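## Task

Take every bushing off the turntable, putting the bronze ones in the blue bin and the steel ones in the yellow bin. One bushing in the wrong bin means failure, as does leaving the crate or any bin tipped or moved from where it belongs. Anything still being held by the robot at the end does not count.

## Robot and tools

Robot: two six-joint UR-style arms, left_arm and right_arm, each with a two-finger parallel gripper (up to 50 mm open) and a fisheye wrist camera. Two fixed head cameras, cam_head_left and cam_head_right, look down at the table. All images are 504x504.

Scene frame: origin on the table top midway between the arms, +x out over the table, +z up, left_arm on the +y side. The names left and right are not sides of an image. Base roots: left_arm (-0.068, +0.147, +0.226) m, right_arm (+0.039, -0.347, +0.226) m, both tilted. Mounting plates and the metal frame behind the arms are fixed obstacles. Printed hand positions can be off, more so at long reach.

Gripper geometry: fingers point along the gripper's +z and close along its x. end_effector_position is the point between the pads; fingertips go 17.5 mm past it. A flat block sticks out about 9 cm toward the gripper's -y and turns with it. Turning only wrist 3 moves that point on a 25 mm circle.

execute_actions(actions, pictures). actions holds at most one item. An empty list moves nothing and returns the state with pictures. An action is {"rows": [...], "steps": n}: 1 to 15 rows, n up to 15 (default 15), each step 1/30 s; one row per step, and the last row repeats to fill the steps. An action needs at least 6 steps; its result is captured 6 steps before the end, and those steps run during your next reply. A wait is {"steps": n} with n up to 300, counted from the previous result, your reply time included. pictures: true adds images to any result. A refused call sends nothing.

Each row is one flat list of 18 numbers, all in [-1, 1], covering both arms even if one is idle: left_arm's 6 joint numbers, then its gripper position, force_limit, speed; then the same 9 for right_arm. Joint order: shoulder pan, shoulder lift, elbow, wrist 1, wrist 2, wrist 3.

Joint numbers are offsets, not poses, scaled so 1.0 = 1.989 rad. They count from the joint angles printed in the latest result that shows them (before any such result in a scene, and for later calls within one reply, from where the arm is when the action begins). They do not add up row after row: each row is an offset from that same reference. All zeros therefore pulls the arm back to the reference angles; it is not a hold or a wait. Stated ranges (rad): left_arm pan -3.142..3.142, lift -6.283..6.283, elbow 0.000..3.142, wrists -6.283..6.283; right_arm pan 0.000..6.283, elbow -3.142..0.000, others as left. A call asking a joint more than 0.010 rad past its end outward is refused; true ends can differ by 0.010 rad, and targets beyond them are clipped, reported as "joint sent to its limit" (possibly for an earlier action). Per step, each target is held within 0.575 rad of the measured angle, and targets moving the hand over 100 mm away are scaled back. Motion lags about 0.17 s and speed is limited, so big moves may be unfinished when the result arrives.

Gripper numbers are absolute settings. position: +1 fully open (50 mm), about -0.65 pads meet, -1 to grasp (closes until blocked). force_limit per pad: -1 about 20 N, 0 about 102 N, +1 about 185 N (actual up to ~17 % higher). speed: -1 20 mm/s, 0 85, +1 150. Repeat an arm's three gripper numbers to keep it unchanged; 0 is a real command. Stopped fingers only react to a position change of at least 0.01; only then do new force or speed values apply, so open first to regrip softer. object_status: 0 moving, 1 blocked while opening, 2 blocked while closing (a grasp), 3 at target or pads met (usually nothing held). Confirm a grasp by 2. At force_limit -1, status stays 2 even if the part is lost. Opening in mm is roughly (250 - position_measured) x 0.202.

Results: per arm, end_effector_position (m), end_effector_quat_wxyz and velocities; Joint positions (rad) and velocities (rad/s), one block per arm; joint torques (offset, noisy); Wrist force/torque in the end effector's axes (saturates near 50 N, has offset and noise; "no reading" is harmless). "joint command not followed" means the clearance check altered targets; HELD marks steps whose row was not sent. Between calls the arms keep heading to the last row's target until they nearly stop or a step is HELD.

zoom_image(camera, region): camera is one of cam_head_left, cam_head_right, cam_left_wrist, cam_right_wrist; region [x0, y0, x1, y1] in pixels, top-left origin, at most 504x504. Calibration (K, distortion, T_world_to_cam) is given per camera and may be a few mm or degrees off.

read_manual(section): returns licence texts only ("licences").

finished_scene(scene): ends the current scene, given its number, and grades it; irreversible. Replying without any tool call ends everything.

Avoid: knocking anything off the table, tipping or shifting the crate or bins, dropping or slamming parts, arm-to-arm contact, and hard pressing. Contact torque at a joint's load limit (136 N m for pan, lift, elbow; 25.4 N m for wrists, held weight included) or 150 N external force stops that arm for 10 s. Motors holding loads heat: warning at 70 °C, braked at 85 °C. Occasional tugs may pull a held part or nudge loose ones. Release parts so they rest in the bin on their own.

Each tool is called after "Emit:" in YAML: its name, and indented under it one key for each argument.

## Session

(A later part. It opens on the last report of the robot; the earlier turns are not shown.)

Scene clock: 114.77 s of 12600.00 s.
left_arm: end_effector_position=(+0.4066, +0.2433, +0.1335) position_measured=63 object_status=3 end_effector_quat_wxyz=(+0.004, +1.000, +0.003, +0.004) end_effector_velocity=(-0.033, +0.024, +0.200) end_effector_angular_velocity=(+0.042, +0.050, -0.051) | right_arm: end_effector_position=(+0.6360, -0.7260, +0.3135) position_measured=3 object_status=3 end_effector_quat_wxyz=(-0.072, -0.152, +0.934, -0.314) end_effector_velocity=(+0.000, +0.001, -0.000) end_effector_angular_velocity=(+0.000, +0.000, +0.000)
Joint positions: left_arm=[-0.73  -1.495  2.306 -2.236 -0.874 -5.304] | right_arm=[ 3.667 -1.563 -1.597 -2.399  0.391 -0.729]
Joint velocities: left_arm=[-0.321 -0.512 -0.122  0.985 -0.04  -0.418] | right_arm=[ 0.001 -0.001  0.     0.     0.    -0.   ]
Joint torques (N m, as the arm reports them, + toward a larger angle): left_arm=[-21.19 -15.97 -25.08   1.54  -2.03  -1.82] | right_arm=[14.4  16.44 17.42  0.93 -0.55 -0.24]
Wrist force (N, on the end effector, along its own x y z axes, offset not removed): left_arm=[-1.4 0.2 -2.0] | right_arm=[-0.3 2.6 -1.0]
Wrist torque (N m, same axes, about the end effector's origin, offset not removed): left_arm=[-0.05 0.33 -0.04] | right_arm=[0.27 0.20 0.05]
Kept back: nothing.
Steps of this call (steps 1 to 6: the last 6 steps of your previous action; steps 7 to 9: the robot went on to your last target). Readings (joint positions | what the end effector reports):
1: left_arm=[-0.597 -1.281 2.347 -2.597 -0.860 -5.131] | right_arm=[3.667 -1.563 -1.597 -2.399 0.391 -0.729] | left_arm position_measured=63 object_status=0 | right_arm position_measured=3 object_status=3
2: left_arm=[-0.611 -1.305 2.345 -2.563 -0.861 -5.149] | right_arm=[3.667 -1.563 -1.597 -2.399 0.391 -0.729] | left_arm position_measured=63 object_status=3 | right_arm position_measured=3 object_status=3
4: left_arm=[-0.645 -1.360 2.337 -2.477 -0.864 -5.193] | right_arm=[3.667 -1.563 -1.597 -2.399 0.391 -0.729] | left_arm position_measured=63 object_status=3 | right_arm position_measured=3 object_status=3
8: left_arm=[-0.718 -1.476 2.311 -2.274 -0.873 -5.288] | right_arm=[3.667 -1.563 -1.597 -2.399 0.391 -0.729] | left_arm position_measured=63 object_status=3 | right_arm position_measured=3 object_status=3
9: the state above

Emit:
execute_actions:
  actions:
    - {"rows": [[-0.03,-0.03,-0.015,0.065,-0.005,-0.03,0.75,-0.4,1,0,0,0,0,0,0,1,0,0],[-0.08,0.04,-0.045,0.06,-0.02,-0.09,0.75,-0.4,1,0,0,0,0,0,0,1,0,0],[-0.2929,0.3761,-0.1952,0.018,-0.104,-0.3344,0.75,-0.4,1,0,0,0,0,0,0,1,0,0]], "steps": 15}

Emit:
execute_actions:
  actions:
    - {"steps": 38}
  pictures: true

Emit:
zoom_image:
  camera: "cam_left_wrist"
  region: [90, 120, 340, 310]

Scene clock: 116.77 s of 12600.00 s.
left_arm: end_effector_position=(+0.4273, +0.1530, +0.1878) position_measured=41 object_status=3 end_effector_quat_wxyz=(+0.028, +0.999, +0.009, +0.014) end_effector_velocity=(+0.057, -0.459, +0.101) end_effector_angular_velocity=(-0.179, -0.047, +0.067) | right_arm: end_effector_position=(+0.6360, -0.7260, +0.3135) position_measured=3 object_status=3 end_effector_quat_wxyz=(-0.072, -0.152, +0.934, -0.314) end_effector_velocity=(+0.000, -0.000, +0.000) end_effector_angular_velocity=(+0.000, -0.001, -0.001)
Joint positions: left_arm=[-0.903 -1.418  2.198 -2.129 -0.93  -5.498] | right_arm=[ 3.667 -1.563 -1.597 -2.399  0.391 -0.729]
Joint velocities: left_arm=[-0.591  0.746 -0.408 -0.105 -0.222 -0.671] | right_arm=[-0.     0.     0.001  0.     0.     0.   ]
Joint torques (N m, as the arm reports them, + toward a larger angle): left_arm=[-37.47  11.13 -31.62  -4.69  -3.22  -2.93] | right_arm=[14.93 15.79 16.9   0.9  -0.48 -0.26]
Wrist force (N, on the end effector, along its own x y z axes, offset not removed): left_arm=[-0.4 -1.8 1.2] | right_arm=[1.3 -0.9 -3.2]
Wrist torque (N m, same axes, about the end effector's origin, offset not removed): left_arm=[-0.33 0.24 -0.08] | right_arm=[-0.25 -0.14 -0.03]
Steps of this call (steps 1 to 30: the robot went on to your last target; steps 31 to 51: nothing new was sent; steps 52 to 60: the first 9 steps of this action). Readings (joint positions | what the end effector reports):
52: left_arm=[-0.772 -1.562 2.290 -2.107 -0.880 -5.359] | right_arm=[3.667 -1.563 -1.597 -2.399 0.391 -0.729] | left_arm position_measured=57 object_status=0 | right_arm position_measured=3 object_status=3
53: left_arm=[-0.774 -1.561 2.289 -2.107 -0.880 -5.359] | right_arm=[3.667 -1.563 -1.597 -2.399 0.391 -0.729] | left_arm position_measured=41 object_status=0 | right_arm position_measured=3 object_status=3
55: left_arm=[-0.800 -1.538 2.269 -2.110 -0.891 -5.382] | right_arm=[3.667 -1.563 -1.597 -2.399 0.391 -0.729] | left_arm position_measured=41 object_status=0 | right_arm position_measured=3 object_status=3
59: left_arm=[-0.883 -1.443 2.212 -2.125 -0.922 -5.475] | right_arm=[3.667 -1.563 -1.597 -2.399 0.391 -0.729] | left_arm position_measured=41 object_status=3 | right_arm position_measured=3 object_status=3
60: the state above

Scene clock: 118.03 s of 12600.00 s.
left_arm: end_effector_position=(+0.3253, -0.1750, +0.1705) position_measured=41 object_status=3 end_effector_quat_wxyz=(+0.000, +1.000, -0.000, +0.000) end_effector_velocity=(-0.002, -0.003, -0.000) end_effector_angular_velocity=(+0.001, -0.000, -0.001) | right_arm: end_effector_position=(+0.6360, -0.7260, +0.3135) position_measured=3 object_status=3 end_effector_quat_wxyz=(-0.072, -0.152, +0.934, -0.314) end_effector_velocity=(+0.000, +0.000, +0.001) end_effector_angular_velocity=(+0.001, -0.001, +0.001)
Joint positions: left_arm=[-1.312 -0.748  1.918 -2.2   -1.081 -5.968] | right_arm=[ 3.667 -1.563 -1.597 -2.399  0.391 -0.729]
Joint velocities: left_arm=[-0.004  0.006 -0.003 -0.    -0.001 -0.004] | right_arm=[ 0.001  0.001  0.001 -0.    -0.    -0.001]
Joint torques (N m, as the arm reports them, + toward a larger angle): left_arm=[-37.92 -19.3  -32.2   -4.85  -2.06  -1.09] | right_arm=[14.86 16.58 16.99  0.86 -0.5  -0.31]
Wrist force (N, on the end effector, along its own x y z axes, offset not removed): left_arm=[-0.2 -1.9 1.5] | right_arm=[1.5 -0.1 2.4]
Wrist torque (N m, same axes, about the end effector's origin, offset not removed): left_arm=[-0.36 0.16 -0.03] | right_arm=[0.13 -0.12 0.29]
Kept back: nothing.
Steps of this call (steps 1 to 6: the last 6 steps of your previous action; steps 7 to 38: the robot went on to your last target). Readings (joint positions | what the end effector reports):
1: left_arm=[-0.923 -1.393 2.184 -2.132 -0.937 -5.520] | right_arm=[3.667 -1.563 -1.597 -2.399 0.391 -0.729] | left_arm position_measured=41 object_status=3 | right_arm position_measured=3 object_status=3
2: left_arm=[-0.943 -1.366 2.171 -2.136 -0.945 -5.543] | right_arm=[3.667 -1.563 -1.597 -2.399 0.391 -0.729] | left_arm position_measured=41 object_status=3 | right_arm position_measured=3 object_status=3
4: left_arm=[-0.981 -1.310 2.144 -2.143 -0.959 -5.587] | right_arm=[3.667 -1.563 -1.597 -2.399 0.391 -0.729] | left_arm position_measured=41 object_status=3 | right_arm position_measured=3 object_status=3
8: left_arm=[-1.055 -1.190 2.093 -2.156 -0.987 -5.672] | right_arm=[3.667 -1.563 -1.597 -2.399 0.391 -0.729] | left_arm position_measured=41 object_status=3 | right_arm position_measured=3 object_status=3
38: the state above
camera_calibration (this result's frames):
cam_left_wrist: T_world_to_cam=[[0.998403, -0.0550037, -0.01288, -0.327596], [-0.0504154, -0.970413, 0.236131, -0.185128], [-0.025487, -0.235104, -0.971636, 0.278349], [0, 0, 0, 1]] pos_world=[0.324834, -0.132228, 0.309949]
cam_right_wrist: T_world_to_cam=[[-0.932392, -0.252484, 0.258643, 0.32778], [-0.326723, 0.894777, -0.304346, 0.952083], [-0.154586, -0.368274, -0.916776, 0.26695], [0, 0, 0, 1]] pos_world=[0.657953, -0.670832, 0.449718]

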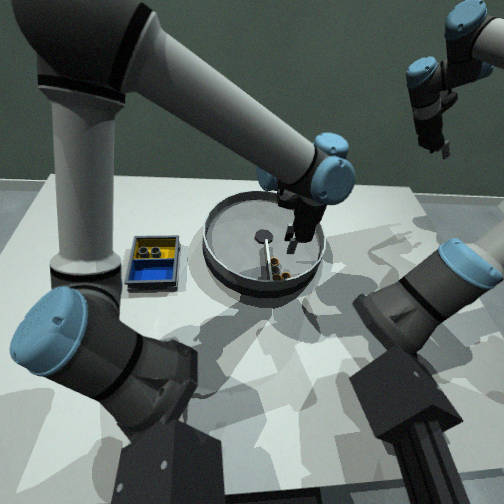

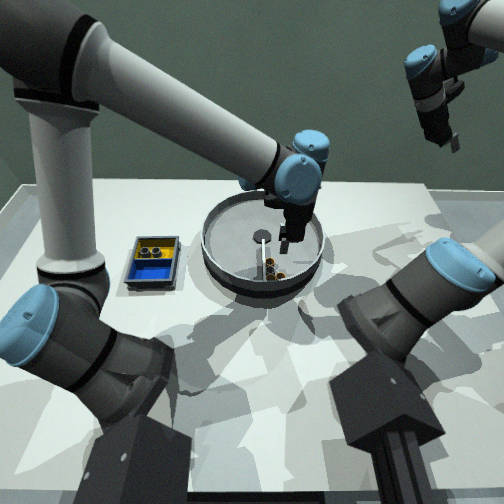

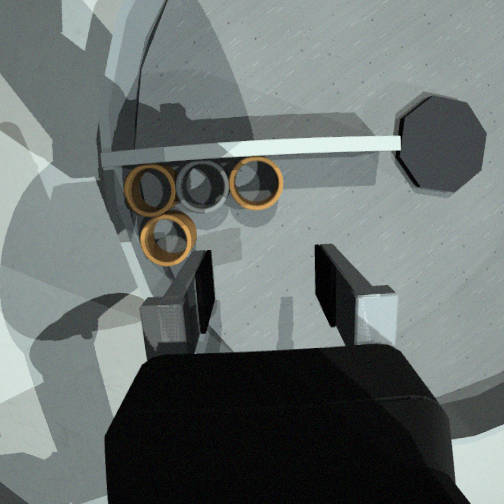

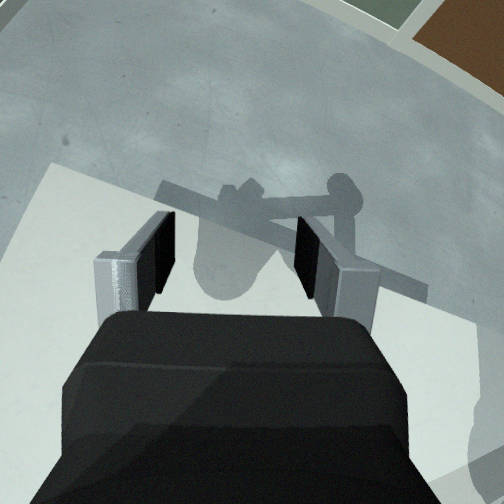

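Region (90, 120, 340, 310) of cam_left_wrist's 504x504 image, scaled by 2.016, with more detail than that image has; it fills the top 383 rows of this view, and the rest is white.

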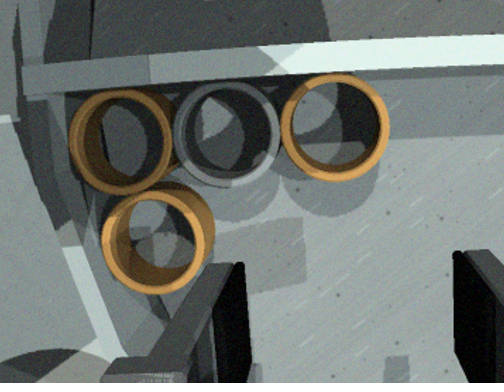

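Emit:
execute_actions:
  actions:
    - {"rows": [[0.0032,0.0043,0.0011,-0.007,0.0016,0.0032,0.75,-0.4,1,0,0,0,0,0,0,1,0,0],[0.0081,0.0108,0.0027,-0.0174,0.004,0.0081,0.75,-0.4,1,0,0,0,0,0,0,1,0,0],[0.0145,0.0194,0.0048,-0.0313,0.0072,0.0145,0.75,-0.4,1,0,0,0,0,0,0,1,0,0],[0.021,0.028,0.0069,-0.0452,0.0105,0.0209,0.75,-0.4,1,0,0,0,0,0,0,1,0,0],[0.0275,0.0366,0.009,-0.0592,0.0137,0.0274,0.75,-0.4,1,0,0,0,0,0,0,1,0,0],[0.0323,0.0431,0.0106,-0.0696,0.0161,0.0322,0.75,-0.4,1,0,0,0,0,0,0,1,0,0],[0.0353,0.0487,0.0112,-0.0772,0.0176,0.0352,0.75,-0.4,1,0,0,0,0,0,0,1,0,0],[0.0388,0.0553,0.0119,-0.0863,0.0193,0.0387,0.75,-0.4,1,0,0,0,0,0,0,1,0,0],[0.0424,0.062,0.0125,-0.0954,0.0211,0.0422,0.75,-0.4,1,0,0,0,0,0,0,1,0,0],[0.0458,0.0683,0.0132,-0.104,0.0228,0.0456,0.75,-0.4,1,0,0,0,0,0,0,1,0,0],[0.0487,0.0739,0.0138,-0.1116,0.0242,0.0485,0.75,-0.4,1,0,0,0,0,0,0,1,0,0],[0.0509,0.078,0.0142,-0.1172,0.0253,0.0507,0.75,-0.4,1,0,0,0,0,0,0,1,0,0],[0.0521,0.0802,0.0144,-0.1202,0.0259,0.0519,0.75,-0.4,1,0,0,0,0,0,0,1,0,0]], "steps": 15}

Emit:
execute_actions:
  actions:
    - {"steps": 18}
  pictures: true

Scene clock: 119.57 s of 12600.00 s.
left_arm: end_effector_position=(+0.3310, -0.1736, +0.1308) position_measured=41 object_status=3 end_effector_quat_wxyz=(-0.000, +1.000, -0.001, +0.000) end_effector_velocity=(+0.023, +0.005, -0.220) end_effector_angular_velocity=(-0.001, +0.002, +0.002) | right_arm: end_effector_position=(+0.6360, -0.7260, +0.3135) position_measured=3 object_status=3 end_effector_quat_wxyz=(-0.072, -0.152, +0.934, -0.314) end_effector_velocity=(-0.000, -0.000, -0.000) end_effector_angular_velocity=(-0.000, +0.001, +0.000)
Joint positions: left_arm=[-1.268 -0.688  1.933 -2.294 -1.059 -5.924] | right_arm=[ 3.667 -1.563 -1.597 -2.399  0.391 -0.729]
Joint velocities: left_arm=[ 0.238  0.35   0.069 -0.534  0.116  0.234] | right_arm=[-0.     0.    -0.001 -0.    -0.    -0.   ]
Joint torques (N m, as the arm reports them, + toward a larger angle): left_arm=[-22.11 -14.47  -6.24  -5.9    1.56   2.1 ] | right_arm=[15.23 15.87 16.88  1.   -0.4  -0.31]
Wrist force (N, on the end effector, along its own x y z axes, offset not removed): left_arm=[-0.4 -1.5 0.7] | right_arm=[1.3 -3.2 -1.8]
Wrist torque (N m, same axes, about the end effector's origin, offset not removed): left_arm=[-0.33 0.16 -0.07] | right_arm=[-0.79 -0.03 -0.01]
Steps of this call (steps 1 to 15: the robot went on to your last target; steps 16 to 37: nothing new was sent; steps 38 to 46: the first 9 steps of this action). Readings (joint positions | what the end effector reports):
38: left_arm=[-1.313 -0.747 1.918 -2.200 -1.081 -5.969] | right_arm=[3.667 -1.563 -1.597 -2.399 0.391 -0.729] | left_arm position_measured=41 object_status=3 | right_arm position_measured=3 object_status=3
39: left_arm=[-1.312 -0.747 1.918 -2.201 -1.081 -5.968] | right_arm=[3.667 -1.563 -1.597 -2.399 0.391 -0.729] | left_arm position_measured=41 object_status=3 | right_arm position_measured=3 object_status=3
41: left_arm=[-1.306 -0.739 1.920 -2.213 -1.078 -5.962] | right_arm=[3.667 -1.563 -1.597 -2.399 0.391 -0.729] | left_arm position_measured=41 object_status=3 | right_arm position_measured=3 object_status=3
45: left_arm=[-1.276 -0.700 1.930 -2.276 -1.063 -5.932] | right_arm=[3.667 -1.563 -1.597 -2.399 0.391 -0.729] | left_arm position_measured=41 object_status=3 | right_arm position_measured=3 object_status=3
46: the state above

Scene clock: 120.17 s of 12600.00 s.
left_arm: end_effector_position=(+0.3334, -0.1727, +0.0732) position_measured=41 object_status=3 end_effector_quat_wxyz=(+0.000, +1.000, -0.000, +0.001) end_effector_velocity=(-0.000, +0.000, -0.006) end_effector_angular_velocity=(+0.000, +0.000, +0.000) | right_arm: end_effector_position=(+0.6360, -0.7260, +0.3135) position_measured=3 object_status=3 end_effector_quat_wxyz=(-0.072, -0.152, +0.934, -0.314) end_effector_velocity=(+0.000, +0.000, +0.000) end_effector_angular_velocity=(+0.001, -0.000, +0.000)
Joint positions: left_arm=[-1.21  -0.59   1.947 -2.437 -1.03  -5.866] | right_arm=[ 3.667 -1.563 -1.597 -2.399  0.391 -0.729]
Joint velocities: left_arm=[ 0.007  0.011  0.002 -0.016  0.003  0.006] | right_arm=[ 0.001  0.     0.001 -0.     0.    -0.001]
Joint torques (N m, as the arm reports them, + toward a larger angle): left_arm=[-25.57 -20.51  -4.27  -4.88   1.83   1.47] | right_arm=[14.56 16.65 16.79  0.93 -0.52 -0.32]
Wrist force (N, on the end effector, along its own x y z axes, offset not removed): left_arm=[-1.3 -0.4 -0.3] | right_arm=[3.3 -0.2 0.2]
Wrist torque (N m, same axes, about the end effector's origin, offset not removed): left_arm=[-0.18 0.34 -0.05] | right_arm=[-0.17 -0.23 0.11]
Kept back: nothing.
Steps of this call (steps 1 to 6: the last 6 steps of your previous action; steps 7 to 18: the robot went on to your last target). Readings (joint positions | what the end effector reports):
1: left_arm=[-1.260 -0.676 1.935 -2.313 -1.055 -5.916] | right_arm=[3.667 -1.563 -1.597 -2.399 0.391 -0.729] | left_arm position_measured=41 object_status=3 | right_arm position_measured=3 object_status=3
2: left_arm=[-1.252 -0.664 1.937 -2.331 -1.051 -5.908] | right_arm=[3.667 -1.563 -1.597 -2.399 0.391 -0.729] | left_arm position_measured=41 object_status=3 | right_arm position_measured=3 object_status=3
4: left_arm=[-1.238 -0.640 1.940 -2.365 -1.044 -5.894] | right_arm=[3.667 -1.563 -1.597 -2.399 0.391 -0.729] | left_arm position_measured=41 object_status=3 | right_arm position_measured=3 object_status=3
8: left_arm=[-1.220 -0.607 1.944 -2.412 -1.035 -5.876] | right_arm=[3.667 -1.563 -1.597 -2.399 0.391 -0.729] | left_arm position_measured=41 object_status=3 | right_arm position_measured=3 object_status=3
18: the state above
camera_calibration (this result's frames):
cam_left_wrist: T_world_to_cam=[[0.998421, -0.0547384, -0.0126252, -0.33684], [-0.0502251, -0.970494, 0.235838, -0.159572], [-0.0251621, -0.234831, -0.97171, 0.184529], [0, 0, 0, 1]] pos_world=[0.332936, -0.129969, 0.21269]
cam_right_wrist: T_world_to_cam=[[-0.932392, -0.252484, 0.258643, 0.32778], [-0.326722, 0.894777, -0.304346, 0.952083], [-0.154586, -0.368274, -0.916776, 0.26695], [0, 0, 0, 1]] pos_world=[0.657953, -0.670832, 0.449718]

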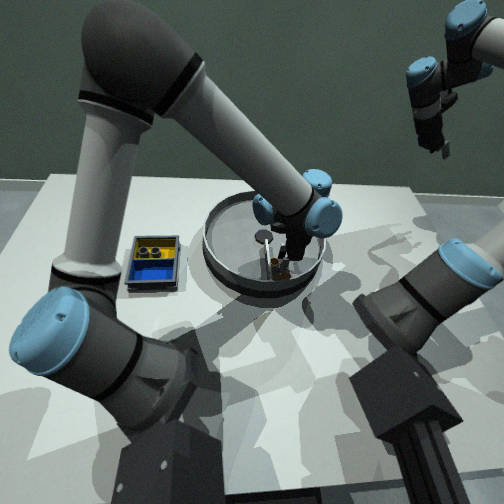

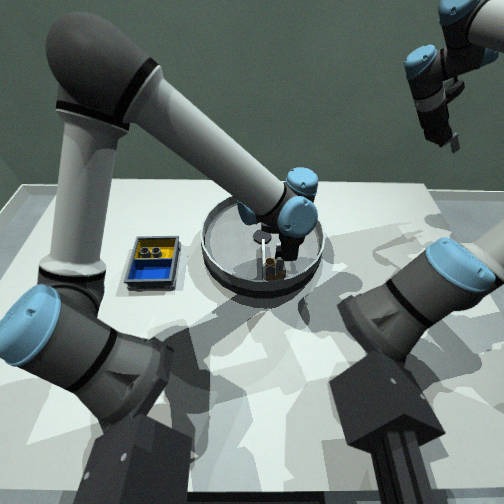

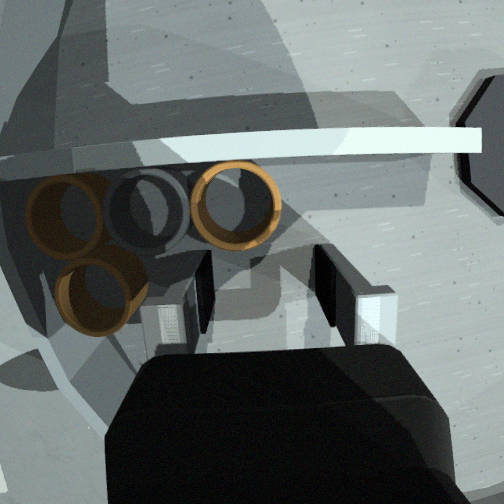

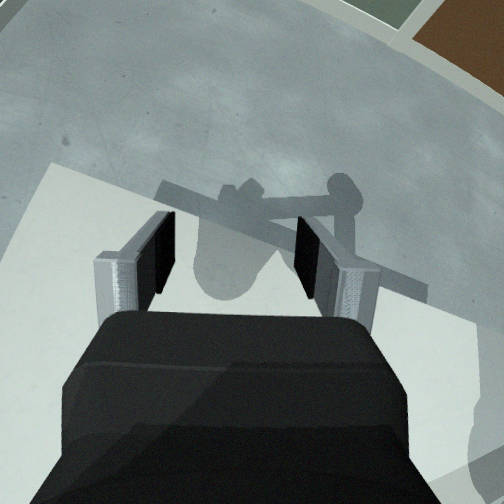

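Emit:
execute_actions:
  actions:
    - {"rows": [[0.0016,-0.0009,0.0018,-0.0018,0.0007,0.0014,0.75,-0.4,1,0,0,0,0,0,0,1,0,0],[0.0024,-0.0025,0.0038,-0.0026,0.001,0.0022,0.75,-0.4,1,0,0,0,0,0,0,1,0,0],[0.0031,-0.0042,0.0057,-0.0033,0.0014,0.003,0.75,-0.4,1,0,0,0,0,0,0,1,0,0],[0.0039,-0.0059,0.0077,-0.004,0.0018,0.0038,0.75,-0.4,1,0,0,0,0,0,0,1,0,0],[0.0047,-0.0075,0.0097,-0.0048,0.0021,0.0046,0.75,-0.4,1,0,0,0,0,0,0,1,0,0],[0.0055,-0.0092,0.0117,-0.0055,0.0025,0.0054,0.75,-0.4,1,0,0,0,0,0,0,1,0,0],[0.0063,-0.0109,0.0137,-0.0063,0.0029,0.0062,0.75,-0.4,1,0,0,0,0,0,0,1,0,0],[0.007,-0.0125,0.0156,-0.007,0.0032,0.007,0.75,-0.4,1,0,0,0,0,0,0,1,0,0],[0.0078,-0.0142,0.0176,-0.0077,0.0036,0.0078,0.75,-0.4,1,0,0,0,0,0,0,1,0,0],[0.0086,-0.0158,0.0196,-0.0085,0.0039,0.0086,0.75,-0.4,1,0,0,0,0,0,0,1,0,0],[0.0094,-0.0175,0.0216,-0.0092,0.0043,0.0094,0.75,-0.4,1,0,0,0,0,0,0,1,0,0],[0.0101,-0.0192,0.0235,-0.0099,0.0047,0.0102,0.75,-0.4,1,0,0,0,0,0,0,1,0,0],[0.0109,-0.0208,0.0255,-0.0107,0.005,0.011,0.75,-0.4,1,0,0,0,0,0,0,1,0,0],[0.0117,-0.0225,0.0275,-0.0114,0.0054,0.0118,0.75,-0.4,1,0,0,0,0,0,0,1,0,0]], "steps": 15}

Emit:
execute_actions:
  actions:
    - {"steps": 14}
  pictures: true

Scene clock: 121.10 s of 12600.00 s.
left_arm: end_effector_position=(+0.3346, -0.1644, +0.0722) position_measured=41 object_status=3 end_effector_quat_wxyz=(+0.000, +1.000, -0.000, +0.000) end_effector_velocity=(+0.005, +0.047, +0.000) end_effector_angular_velocity=(-0.001, +0.000, +0.001) | right_arm: end_effector_position=(+0.6360, -0.7260, +0.3135) position_measured=3 object_status=3 end_effector_quat_wxyz=(-0.072, -0.152, +0.934, -0.314) end_effector_velocity=(-0.000, -0.000, -0.000) end_effector_angular_velocity=(-0.000, +0.001, -0.001)
Joint positions: left_arm=[-1.201 -0.603  1.964 -2.445 -1.026 -5.858] | right_arm=[ 3.667 -1.563 -1.597 -2.399  0.391 -0.729]
Joint velocities: left_arm=[ 0.04  -0.085  0.1   -0.037  0.018  0.04 ] | right_arm=[-0.001  0.    -0.    -0.     0.001  0.001]
Joint torques (N m, as the arm reports them, + toward a larger angle): left_arm=[-22.37 -44.36  -3.13  -4.35   1.59   1.61] | right_arm=[15.52 16.45 16.6   0.83 -0.64 -0.3 ]
Wrist force (N, on the end effector, along its own x y z axes, offset not removed): left_arm=[-2.1 -0.3 0.2] | right_arm=[-1.3 -2.5 0.9]
Wrist torque (N m, same axes, about the end effector's origin, offset not removed): left_arm=[-0.08 0.46 0.03] | right_arm=[-0.49 0.54 0.29]
Steps of this call (steps 1 to 15: the robot went on to your last target; steps 16 to 19: nothing new was sent; steps 20 to 28: the first 9 steps of this action). Readings (joint positions | what the end effector reports):
20: left_arm=[-1.209 -0.589 1.947 -2.439 -1.030 -5.865] | right_arm=[3.667 -1.563 -1.597 -2.399 0.391 -0.729] | left_arm position_measured=41 object_status=3 | right_arm position_measured=3 object_status=3
21: left_arm=[-1.209 -0.589 1.947 -2.439 -1.029 -5.865] | right_arm=[3.667 -1.563 -1.597 -2.399 0.391 -0.729] | left_arm position_measured=41 object_status=3 | right_arm position_measured=3 object_status=3
23: left_arm=[-1.207 -0.591 1.950 -2.440 -1.029 -5.864] | right_arm=[3.667 -1.563 -1.597 -2.399 0.391 -0.729] | left_arm position_measured=41 object_status=3 | right_arm position_measured=3 object_status=3
27: left_arm=[-1.203 -0.600 1.961 -2.444 -1.027 -5.859] | right_arm=[3.667 -1.563 -1.597 -2.399 0.391 -0.729] | left_arm position_measured=41 object_status=3 | right_arm position_measured=3 object_status=3
28: the state above

Scene clock: 121.57 s of 12600.00 s.
left_arm: end_effector_position=(+0.3361, -0.1475, +0.0721) position_measured=41 object_status=3 end_effector_quat_wxyz=(+0.000, +1.000, +0.000, +0.000) end_effector_velocity=(+0.001, +0.007, +0.000) end_effector_angular_velocity=(+0.000, -0.001, -0.000) | right_arm: end_effector_position=(+0.6360, -0.7260, +0.3135) position_measured=3 object_status=3 end_effector_quat_wxyz=(-0.072, -0.152, +0.934, -0.314) end_effector_velocity=(-0.001, -0.000, -0.001) end_effector_angular_velocity=(-0.000, +0.001, -0.002)
Joint positions: left_arm=[-1.187 -0.633  1.999 -2.459 -1.02  -5.843] | right_arm=[ 3.667 -1.563 -1.597 -2.399  0.391 -0.729]
Joint velocities: left_arm=[ 0.005 -0.013  0.015 -0.005  0.003  0.006] | right_arm=[-0.002 -0.    -0.001  0.001  0.     0.001]
Joint torques (N m, as the arm reports them, + toward a larger angle): left_arm=[-26.75 -23.93  23.6    4.62  -9.75   0.14] | right_arm=[14.78 16.02 15.88  0.82 -0.58 -0.27]
Wrist force (N, on the end effector, along its own x y z axes, offset not removed): left_arm=[50.0 12.3 -1.2] | right_arm=[1.5 -0.9 2.7]
Wrist torque (N m, same axes, about the end effector's origin, offset not removed): left_arm=[-0.16 1.01 0.06] | right_arm=[-0.09 -0.02 -0.24]
Kept back: nothing.
Steps of this call (steps 1 to 6: the last 6 steps of your previous action; steps 7 to 14: the robot went on to your last target). Readings (joint positions | what the end effector reports):
1: left_arm=[-1.200 -0.606 1.967 -2.447 -1.025 -5.856] | right_arm=[3.667 -1.563 -1.597 -2.399 0.391 -0.729] | left_arm position_measured=41 object_status=3 | right_arm position_measured=3 object_status=3
2: left_arm=[-1.198 -0.609 1.971 -2.448 -1.025 -5.855] | right_arm=[3.667 -1.563 -1.597 -2.399 0.391 -0.729] | left_arm position_measured=41 object_status=3 | right_arm position_measured=3 object_status=3
4: left_arm=[-1.196 -0.615 1.978 -2.452 -1.023 -5.852] | right_arm=[3.667 -1.563 -1.597 -2.399 0.391 -0.729] | left_arm position_measured=41 object_status=3 | right_arm position_measured=3 object_status=3
8: left_arm=[-1.190 -0.627 1.992 -2.456 -1.020 -5.846] | right_arm=[3.667 -1.563 -1.597 -2.399 0.391 -0.729] | left_arm position_measured=41 object_status=3 | right_arm position_measured=3 object_status=3
14: the state above
camera_calibration (this result's frames):
cam_left_wrist: T_world_to_cam=[[0.998463, -0.0539494, -0.0126672, -0.338051], [-0.0494408, -0.970464, 0.236125, -0.13505], [-0.0250319, -0.235136, -0.97164, 0.189317], [0, 0, 0, 1]] pos_world=[0.335593, -0.104784, 0.211555]
cam_right_wrist: T_world_to_cam=[[-0.932392, -0.252484, 0.258643, 0.32778], [-0.326723, 0.894777, -0.304346, 0.952083], [-0.154586, -0.368274, -0.916776, 0.26695], [0, 0, 0, 1]] pos_world=[0.657953, -0.670832, 0.449718]

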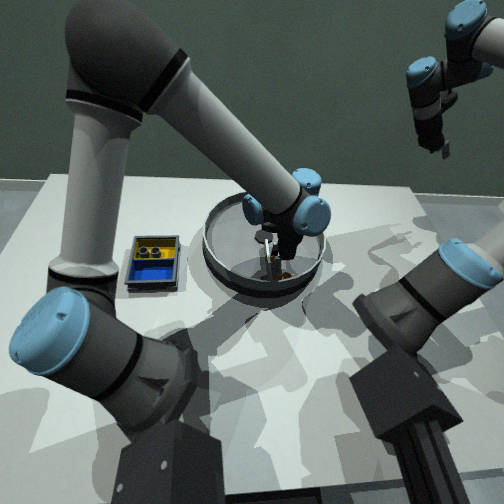

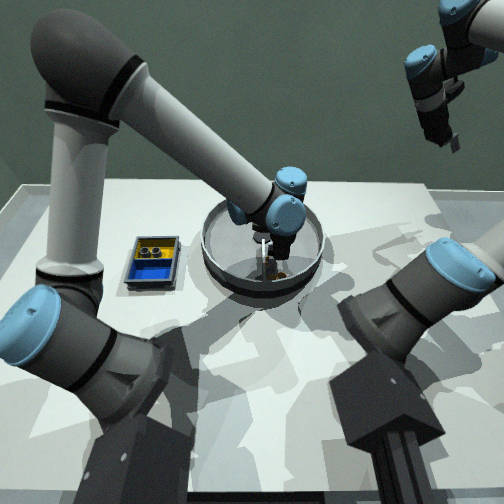

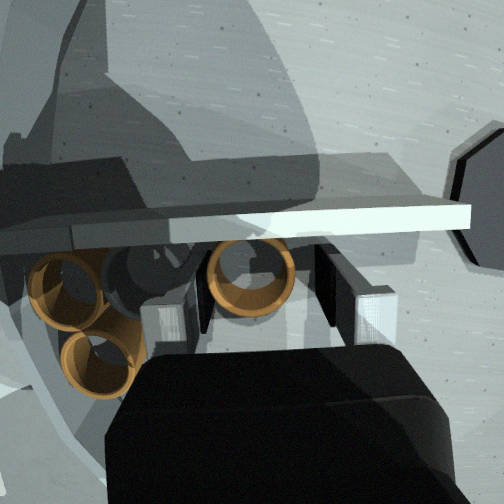

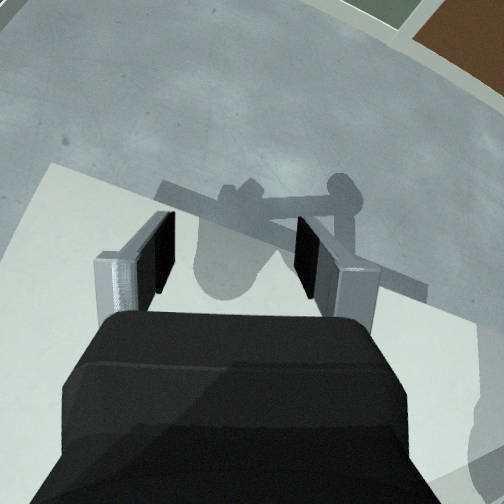

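Emit:
execute_actions:
  actions:
    - {"rows": [[0.0015,0,-0.002,0.0011,0.0007,0.0015,-1,-0.4,0.2,0,0,0,0,0,0,1,0,0]], "steps": 14}

Scene clock: 122.07 s of 12600.00 s.
left_arm: end_effector_position=(+0.3377, -0.1473, +0.0721) position_measured=98 object_status=0 end_effector_quat_wxyz=(+0.000, +1.000, +0.000, +0.000) end_effector_velocity=(+0.004, -0.002, +0.000) end_effector_angular_velocity=(-0.001, -0.002, +0.002) | right_arm: end_effector_position=(+0.6360, -0.7260, +0.3135) position_measured=3 object_status=3 end_effector_quat_wxyz=(-0.072, -0.152, +0.934, -0.314) end_effector_velocity=(+0.000, -0.000, +0.001) end_effector_angular_velocity=(-0.000, -0.002, +0.001)
Joint positions: left_arm=[-1.185 -0.634  1.997 -2.457 -1.019 -5.841] | right_arm=[ 3.667 -1.563 -1.597 -2.399  0.391 -0.729]
Joint velocities: left_arm=[ 0.004  0.003 -0.01   0.003  0.003  0.003] | right_arm=[ 0.001  0.001 -0.    -0.001 -0.001  0.001]
Joint torques (N m, as the arm reports them, + toward a larger angle): left_arm=[-25.29 -20.32 -26.14  -0.2    1.51   1.21] | right_arm=[14.8  15.8  16.88  0.88 -0.68 -0.31]
Wrist force (N, on the end effector, along its own x y z axes, offset not removed): left_arm=[-0.2 -0.4 -0.1] | right_arm=[-0.3 -1.2 4.6]
Wrist torque (N m, same axes, about the end effector's origin, offset not removed): left_arm=[-0.13 0.18 -0.10] | right_arm=[-0.39 0.27 0.05]
Steps of this call (steps 1 to 7: the robot went on to your last target; steps 8 to 15: the first 8 steps of this action). Readings (joint positions | what the end effector reports):
8: left_arm=[-1.186 -0.635 2.001 -2.459 -1.019 -5.843] | right_arm=[3.667 -1.563 -1.597 -2.399 0.391 -0.729] | left_arm position_measured=45 object_status=0 | right_arm position_measured=3 object_status=3
9: left_arm=[-1.186 -0.635 2.001 -2.459 -1.020 -5.842] | right_arm=[3.667 -1.563 -1.597 -2.399 0.391 -0.729] | left_arm position_measured=61 object_status=0 | right_arm position_measured=3 object_status=3
11: left_arm=[-1.186 -0.634 1.999 -2.458 -1.019 -5.842] | right_arm=[3.667 -1.563 -1.597 -2.399 0.391 -0.729] | left_arm position_measured=93 object_status=0 | right_arm position_measured=3 object_status=3
15: the state above

Emit:
execute_actions:
  actions:
    - {"rows": [[-0.0023,-0.0041,-0.001,0.0062,-0.0011,-0.0022,-1,-0.4,0.2,0,0,0,0,0,0,1,0,0],[-0.0068,-0.0124,-0.003,0.0186,-0.0034,-0.0067,-1,-0.4,0.2,0,0,0,0,0,0,1,0,0],[-0.0126,-0.0231,-0.0055,0.0347,-0.0063,-0.0125,-1,-0.4,0.2,0,0,0,0,0,0,1,0,0],[-0.0194,-0.0354,-0.0084,0.0533,-0.0097,-0.0193,-1,-0.4,0.2,0,0,0,0,0,0,1,0,0],[-0.027,-0.0494,-0.0117,0.0743,-0.0135,-0.0269,-1,-0.4,0.2,0,0,0,0,0,0,1,0,0],[-0.0347,-0.0634,-0.015,0.0954,-0.0173,-0.0345,-1,-0.4,0.2,0,0,0,0,0,0,1,0,0],[-0.0405,-0.0742,-0.0175,0.1115,-0.0203,-0.0403,-1,-0.4,0.2,0,0,0,0,0,0,1,0,0],[-0.0447,-0.0824,-0.0195,0.1239,-0.0225,-0.0448,-1,-0.4,0.2,0,0,0,0,0,0,1,0,0],[-0.0447,-0.0824,-0.0195,0.1239,-0.0225,-0.0448,-1,-0.4,0.2,0,0,0,0,0,0,1,0,0],[-0.0447,-0.0824,-0.0195,0.1239,-0.0225,-0.0448,-1,-0.4,0.2,0,0,0,0,0,0,1,0,0],[0.0,-0.19,0.04,0.148,-0.005,0.005,-1,-0.4,0.2,0,0,0,0,0,0,1,0,0],[0.05,-0.31,0.1,0.174,0.015,0.06,-1,-0.4,0.2,0,0,0,0,0,0,1,0,0],[0.1625,-0.5934,0.2503,0.236,0.0599,0.1854,-1,-0.4,0.2,0,0,0,0,0,0,1,0,0]], "steps": 15}

Emit:
execute_actions:
  actions:
    - {"steps": 42}
  pictures: true

Emit:
zoom_image:
  camera: "cam_left_wrist"
  region: [100, 130, 440, 390]

Scene clock: 124.87 s of 12600.00 s.
left_arm: end_effector_position=(+0.3402, -0.1511, +0.1216) position_measured=98 object_status=2 end_effector_quat_wxyz=(+0.004, +1.000, +0.001, +0.001) end_effector_velocity=(+0.004, +0.002, +0.323) end_effector_angular_velocity=(-0.012, +0.001, -0.002) | right_arm: end_effector_position=(+0.6360, -0.7260, +0.3135) position_measured=3 object_status=3 end_effector_quat_wxyz=(-0.072, -0.152, +0.934, -0.314) end_effector_velocity=(+0.000, +0.001, -0.000) end_effector_angular_velocity=(+0.000, +0.000, +0.002)
Joint positions: left_arm=[-1.232 -0.717  1.976 -2.334 -1.042 -5.888] | right_arm=[ 3.667 -1.563 -1.597 -2.399  0.391 -0.729]
Joint velocities: left_arm=[-0.298 -0.557 -0.128  0.825 -0.147 -0.296] | right_arm=[ 0.001 -0.001 -0.001  0.001  0.    -0.   ]
Joint torques (N m, as the arm reports them, + toward a larger angle): left_arm=[-39.66 -43.99 -27.7    2.13  -2.49  -2.19] | right_arm=[14.58 16.13 16.35  0.96 -0.55 -0.39]
Wrist force (N, on the end effector, along its own x y z axes, offset not removed): left_arm=[-0.8 -0.5 1.1] | right_arm=[2.2 -3.1 1.2]
Wrist torque (N m, same axes, about the end effector's origin, offset not removed): left_arm=[-0.12 0.21 -0.06] | right_arm=[-0.58 0.04 0.31]
Steps of this call (steps 1 to 6: the last 6 steps of your previous action; steps 7 to 15: the robot went on to your last target; steps 16 to 75: nothing new was sent; steps 76 to 84: the first 9 steps of this action). Readings (joint positions | what the end effector reports):
76: left_arm=[-1.184 -0.633 1.995 -2.457 -1.018 -5.840] | right_arm=[3.667 -1.563 -1.597 -2.399 0.391 -0.729] | left_arm position_measured=98 object_status=2 | right_arm position_measured=3 object_status=3
77: left_arm=[-1.185 -0.634 1.995 -2.455 -1.018 -5.841] | right_arm=[3.667 -1.563 -1.597 -2.399 0.391 -0.729] | left_arm position_measured=98 object_status=2 | right_arm position_measured=3 object_status=3
79: left_arm=[-1.190 -0.643 1.993 -2.443 -1.021 -5.846] | right_arm=[3.667 -1.563 -1.597 -2.399 0.391 -0.729] | left_arm position_measured=98 object_status=2 | right_arm position_measured=3 object_status=3
83: left_arm=[-1.221 -0.699 1.980 -2.362 -1.037 -5.877] | right_arm=[3.667 -1.563 -1.597 -2.399 0.391 -0.729] | left_arm position_measured=98 object_status=2 | right_arm position_measured=3 object_status=3
84: the state above

Scene clock: 126.27 s of 12600.00 s.
left_arm: end_effector_position=(+0.3150, +0.2689, +0.1599) position_measured=98 object_status=2 end_effector_quat_wxyz=(-0.000, +1.000, -0.001, +0.000) end_effector_velocity=(-0.002, +0.006, +0.000) end_effector_angular_velocity=(-0.004, -0.006, +0.007) | right_arm: end_effector_position=(+0.6360, -0.7260, +0.3135) position_measured=3 object_status=3 end_effector_quat_wxyz=(-0.072, -0.152, +0.934, -0.314) end_effector_velocity=(+0.000, -0.000, -0.000) end_effector_angular_velocity=(-0.001, +0.000, +0.001)
Joint positions: left_arm=[-0.862 -1.81   2.493 -1.988 -0.9   -5.473] | right_arm=[ 3.667 -1.563 -1.597 -2.399  0.391 -0.729]
Joint velocities: left_arm=[ 0.007 -0.026  0.008  0.004  0.002  0.007] | right_arm=[-0.001 -0.    -0.    -0.    -0.001 -0.   ]
Joint torques (N m, as the arm reports them, + toward a larger angle): left_arm=[ -1.69 -11.96  -7.18   0.16   1.45   1.16] | right_arm=[14.71 15.99 16.53  0.87 -0.45 -0.2 ]
Wrist force (N, on the end effector, along its own x y z axes, offset not removed): left_arm=[-1.5 -0.9 0.4] | right_arm=[-2.5 1.9 3.9]
Wrist torque (N m, same axes, about the end effector's origin, offset not removed): left_arm=[-0.20 0.40 -0.04] | right_arm=[0.33 0.17 0.10]
Kept back: nothing.
Steps of this call (steps 1 to 6: the last 6 steps of your previous action; steps 7 to 42: the robot went on to your last target). Readings (joint positions | what the end effector reports):
1: left_arm=[-1.241 -0.735 1.972 -2.308 -1.047 -5.897] | right_arm=[3.667 -1.563 -1.597 -2.399 0.391 -0.729] | left_arm position_measured=98 object_status=2 | right_arm position_measured=3 object_status=3
2: left_arm=[-1.248 -0.749 1.969 -2.286 -1.050 -5.904] | right_arm=[3.667 -1.563 -1.597 -2.399 0.391 -0.729] | left_arm position_measured=98 object_status=2 | right_arm position_measured=3 object_status=3
4: left_arm=[-1.241 -0.790 1.983 -2.250 -1.047 -5.896] | right_arm=[3.667 -1.563 -1.597 -2.399 0.391 -0.729] | left_arm position_measured=98 object_status=2 | right_arm position_measured=3 object_status=3
8: left_arm=[-1.180 -0.894 2.064 -2.207 -1.023 -5.829] | right_arm=[3.667 -1.563 -1.597 -2.399 0.391 -0.729] | left_arm position_measured=98 object_status=2 | right_arm position_measured=3 object_status=3
42: the state above
camera_calibration (this result's frames):
cam_left_wrist: T_world_to_cam=[[0.998384, -0.0552448, -0.013316, -0.292888], [-0.0505811, -0.970712, 0.234859, 0.247962], [-0.0259007, -0.233806, -0.971938, 0.371985], [0, 0, 0, 1]] pos_world=[0.314591, 0.311492, 0.29941]
cam_right_wrist: T_world_to_cam=[[-0.932392, -0.252484, 0.258643, 0.32778], [-0.326723, 0.894777, -0.304346, 0.952083], [-0.154586, -0.368274, -0.916776, 0.26695], [0, 0, 0, 1]] pos_world=[0.657953, -0.670832, 0.449718]

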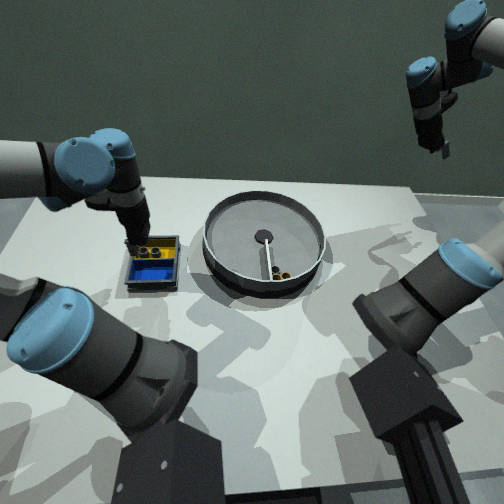

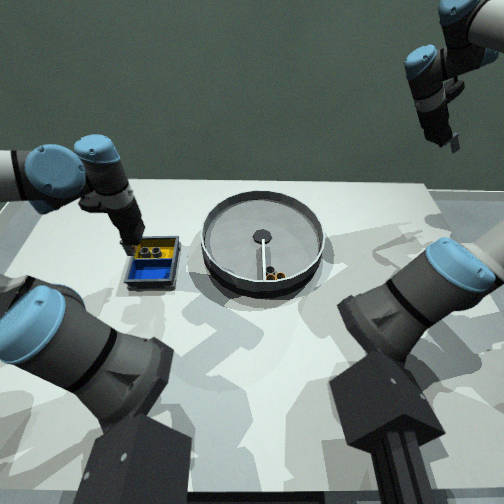

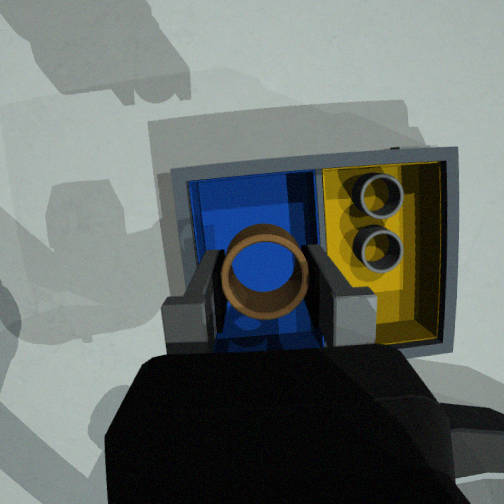

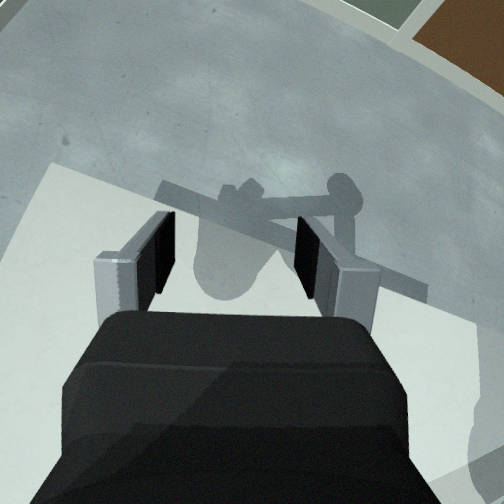

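Region (100, 130, 440, 390) of cam_left_wrist's 504x504 image, scaled by 1.482, with more detail than that image has; it fills the top 385 rows of this view, and the rest is white.

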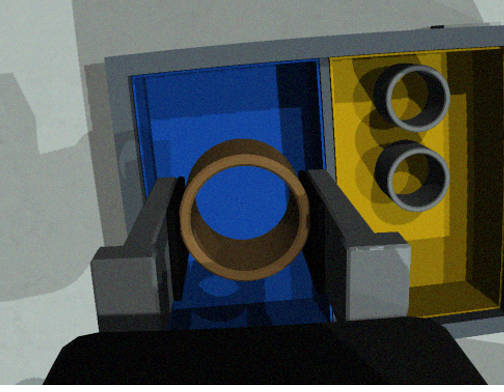

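Emit:
execute_actions:
  actions:
    - {"rows": [[0.0046,0.0043,0.0023,-0.0102,0.0009,0.0058,-1,-0.4,0.2,0,0,0,0,0,0,1,0,0],[0.0121,0.0114,0.0061,-0.0273,0.0025,0.0154,-1,-0.4,0.2,0,0,0,0,0,0,1,0,0],[0.022,0.0206,0.011,-0.0495,0.0045,0.028,-1,-0.4,0.2,0,0,0,0,0,0,1,0,0],[0.0334,0.0312,0.0167,-0.0751,0.0069,0.0424,-1,-0.4,0.2,0,0,0,0,0,0,1,0,0],[0.0448,0.0419,0.0224,-0.1007,0.0092,0.0569,-1,-0.4,0.2,0,0,0,0,0,0,1,0,0],[0.0562,0.0525,0.028,-0.1263,0.0115,0.0713,-1,-0.4,0.2,0,0,0,0,0,0,1,0,0],[0.0668,0.0625,0.0334,-0.1502,0.0137,0.0848,-1,-0.4,0.2,0,0,0,0,0,0,1,0,0],[0.0759,0.071,0.0379,-0.1707,0.0156,0.0964,-1,-0.4,0.2,0,0,0,0,0,0,1,0,0],[0.0823,0.0826,0.0398,-0.1895,0.0163,0.1047,-1,-0.4,0.2,0,0,0,0,0,0,1,0,0],[0.0887,0.0941,0.0416,-0.2084,0.017,0.1131,-1,-0.4,0.2,0,0,0,0,0,0,1,0,0],[0.095,0.1057,0.0435,-0.2272,0.0177,0.1214,-1,-0.4,0.2,0,0,0,0,0,0,1,0,0],[0.1014,0.1172,0.0454,-0.246,0.0184,0.1297,-1,-0.4,0.2,0,0,0,0,0,0,1,0,0],[0.1072,0.1277,0.0471,-0.263,0.019,0.1372,-1,-0.4,0.2,0,0,0,0,0,0,1,0,0],[0.1111,0.1349,0.0482,-0.2747,0.0194,0.1424,-1,-0.4,0.2,0,0,0,0,0,0,1,0,0],[0.1134,0.139,0.0489,-0.2815,0.0197,0.1454,-1,-0.4,0.2,0,0,0,0,0,0,1,0,0]], "steps": 15}

Emit:
execute_actions:
  actions:
    - {"steps": 14}
  pictures: true

Scene clock: 128.43 s of 12600.00 s.
left_arm: end_effector_position=(+0.3132, +0.2750, +0.1279) position_measured=98 object_status=2 end_effector_quat_wxyz=(-0.002, +1.000, -0.004, -0.003) end_effector_velocity=(-0.015, +0.046, -0.206) end_effector_angular_velocity=(+0.009, +0.021, -0.012) | right_arm: end_effector_position=(+0.6360, -0.7260, +0.3135) position_measured=3 object_status=3 end_effector_quat_wxyz=(-0.072, -0.152, +0.934, -0.314) end_effector_velocity=(+0.000, +0.000, -0.000) end_effector_angular_velocity=(-0.000, +0.001, +0.001)
Joint positions: left_arm=[-0.785 -1.739  2.533 -2.151 -0.883 -5.376] | right_arm=[ 3.667 -1.563 -1.597 -2.399  0.391 -0.729]
Joint velocities: left_arm=[ 0.508  0.485  0.252 -1.116  0.102  0.637] | right_arm=[ 0.    -0.001 -0.     0.     0.    -0.001]
Joint torques (N m, as the arm reports them, + toward a larger angle): left_arm=[ 7.7  14.44 -5.28 -7.33  2.07  3.38] | right_arm=[14.84 16.37 16.99  0.86 -0.44 -0.28]
Wrist force (N, on the end effector, along its own x y z axes, offset not removed): left_arm=[-2.1 -0.7 0.9] | right_arm=[2.6 0.4 1.8]
Wrist torque (N m, same axes, about the end effector's origin, offset not removed): left_arm=[-0.11 0.47 -0.02] | right_arm=[0.26 -0.27 -0.01]
Steps of this call (steps 1 to 30: the robot went on to your last target; steps 31 to 56: nothing new was sent; steps 57 to 65: the first 9 steps of this action). Readings (joint positions | what the end effector reports):
57: left_arm=[-0.861 -1.814 2.494 -1.988 -0.899 -5.472] | right_arm=[3.667 -1.563 -1.597 -2.399 0.391 -0.729] | left_arm position_measured=98 object_status=2 | right_arm position_measured=3 object_status=3
58: left_arm=[-0.861 -1.813 2.495 -1.989 -0.899 -5.471] | right_arm=[3.667 -1.563 -1.597 -2.399 0.391 -0.729] | left_arm position_measured=98 object_status=2 | right_arm position_measured=3 object_status=3
60: left_arm=[-0.852 -1.803 2.499 -2.007 -0.897 -5.460] | right_arm=[3.667 -1.563 -1.597 -2.399 0.391 -0.729] | left_arm position_measured=98 object_status=2 | right_arm position_measured=3 object_status=3
64: left_arm=[-0.802 -1.755 2.524 -2.113 -0.887 -5.398] | right_arm=[3.667 -1.563 -1.597 -2.399 0.391 -0.729] | left_arm position_measured=98 object_status=2 | right_arm position_measured=3 object_status=3
65: the state above

Scene clock: 128.90 s of 12600.00 s.
left_arm: end_effector_position=(+0.3128, +0.2822, +0.0681) position_measured=98 object_status=2 end_effector_quat_wxyz=(+0.000, +1.000, -0.001, +0.000) end_effector_velocity=(-0.002, +0.004, -0.025) end_effector_angular_velocity=(+0.000, -0.005, +0.006) | right_arm: end_effector_position=(+0.6360, -0.7260, +0.3135) position_measured=3 object_status=3 end_effector_quat_wxyz=(-0.072, -0.152, +0.934, -0.314) end_effector_velocity=(-0.000, -0.000, +0.000) end_effector_angular_velocity=(+0.000, +0.000, -0.000)
Joint positions: left_arm=[-0.644 -1.546  2.588 -2.526 -0.861 -5.194] | right_arm=[ 3.667 -1.563 -1.597 -2.399  0.391 -0.729]
Joint velocities: left_arm=[ 0.058  0.092  0.019 -0.166  0.007  0.074] | right_arm=[ 0.     0.    -0.    -0.     0.001 -0.   ]
Joint torques (N m, as the arm reports them, + toward a larger angle): left_arm=[-4.85  0.29 -0.72 -4.73  1.35  1.03] | right_arm=[14.67 16.19 16.41  0.94 -0.57 -0.17]
Wrist force (N, on the end effector, along its own x y z axes, offset not removed): left_arm=[-1.9 -2.0 1.0] | right_arm=[2.2 -1.2 -2.2]
Wrist torque (N m, same axes, about the end effector's origin, offset not removed): left_arm=[-0.33 0.44 -0.07] | right_arm=[-0.35 -0.33 0.15]
Kept back: nothing.
Steps of this call (steps 1 to 6: the last 6 steps of your previous action; steps 7 to 14: the robot went on to your last target). Readings (joint positions | what the end effector reports):
1: left_arm=[-0.768 -1.722 2.541 -2.189 -0.880 -5.355] | right_arm=[3.667 -1.563 -1.597 -2.399 0.391 -0.729] | left_arm position_measured=98 object_status=2 | right_arm position_measured=3 object_status=3
2: left_arm=[-0.752 -1.704 2.548 -2.228 -0.877 -5.334] | right_arm=[3.667 -1.563 -1.597 -2.399 0.391 -0.729] | left_arm position_measured=98 object_status=2 | right_arm position_measured=3 object_status=3
4: left_arm=[-0.721 -1.665 2.561 -2.306 -0.872 -5.294] | right_arm=[3.667 -1.563 -1.597 -2.399 0.391 -0.729] | left_arm position_measured=98 object_status=2 | right_arm position_measured=3 object_status=3
8: left_arm=[-0.672 -1.590 2.579 -2.445 -0.865 -5.230] | right_arm=[3.667 -1.563 -1.597 -2.399 0.391 -0.729] | left_arm position_measured=98 object_status=2 | right_arm position_measured=3 object_status=3
14: the state above
camera_calibration (this result's frames):
cam_left_wrist: T_world_to_cam=[[0.99837, -0.0555317, -0.0131713, -0.291136], [-0.050881, -0.970578, 0.235349, 0.28232], [-0.0258531, -0.234295, -0.971822, 0.285926], [0, 0, 0, 1]] pos_world=[0.312419, 0.324838, 0.20759]
cam_right_wrist: T_world_to_cam=[[-0.932392, -0.252484, 0.258643, 0.32778], [-0.326722, 0.894777, -0.304346, 0.952083], [-0.154586, -0.368274, -0.916776, 0.26695], [0, 0, 0, 1]] pos_world=[0.657953, -0.670832, 0.449718]

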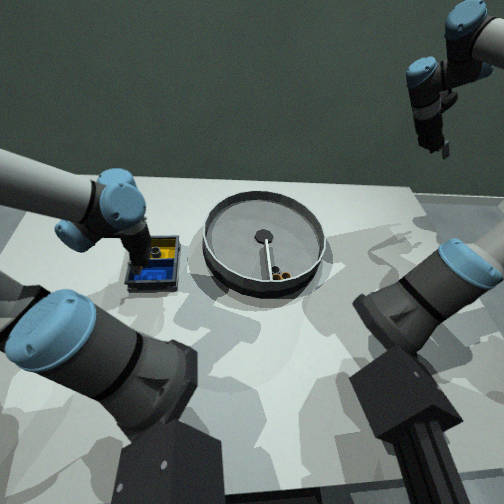

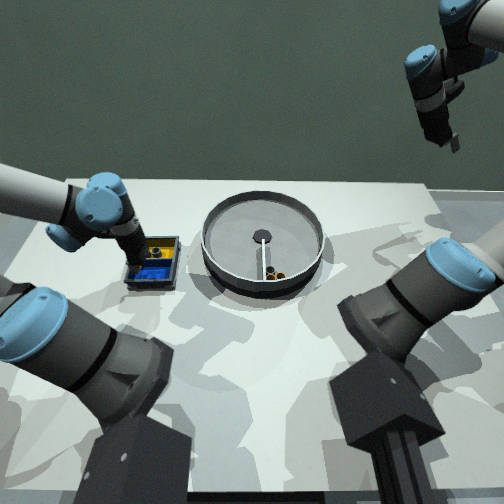

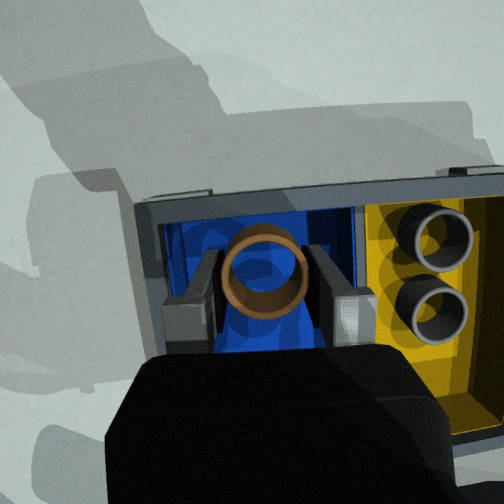

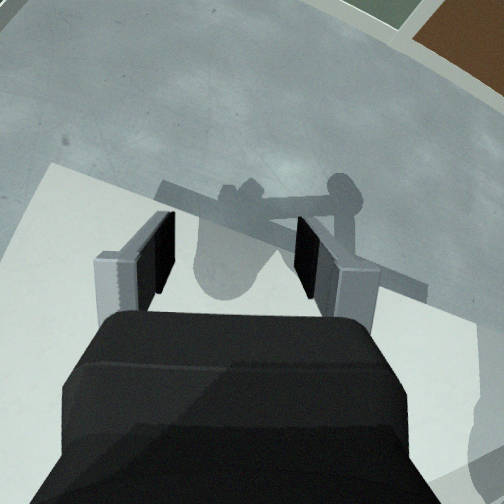

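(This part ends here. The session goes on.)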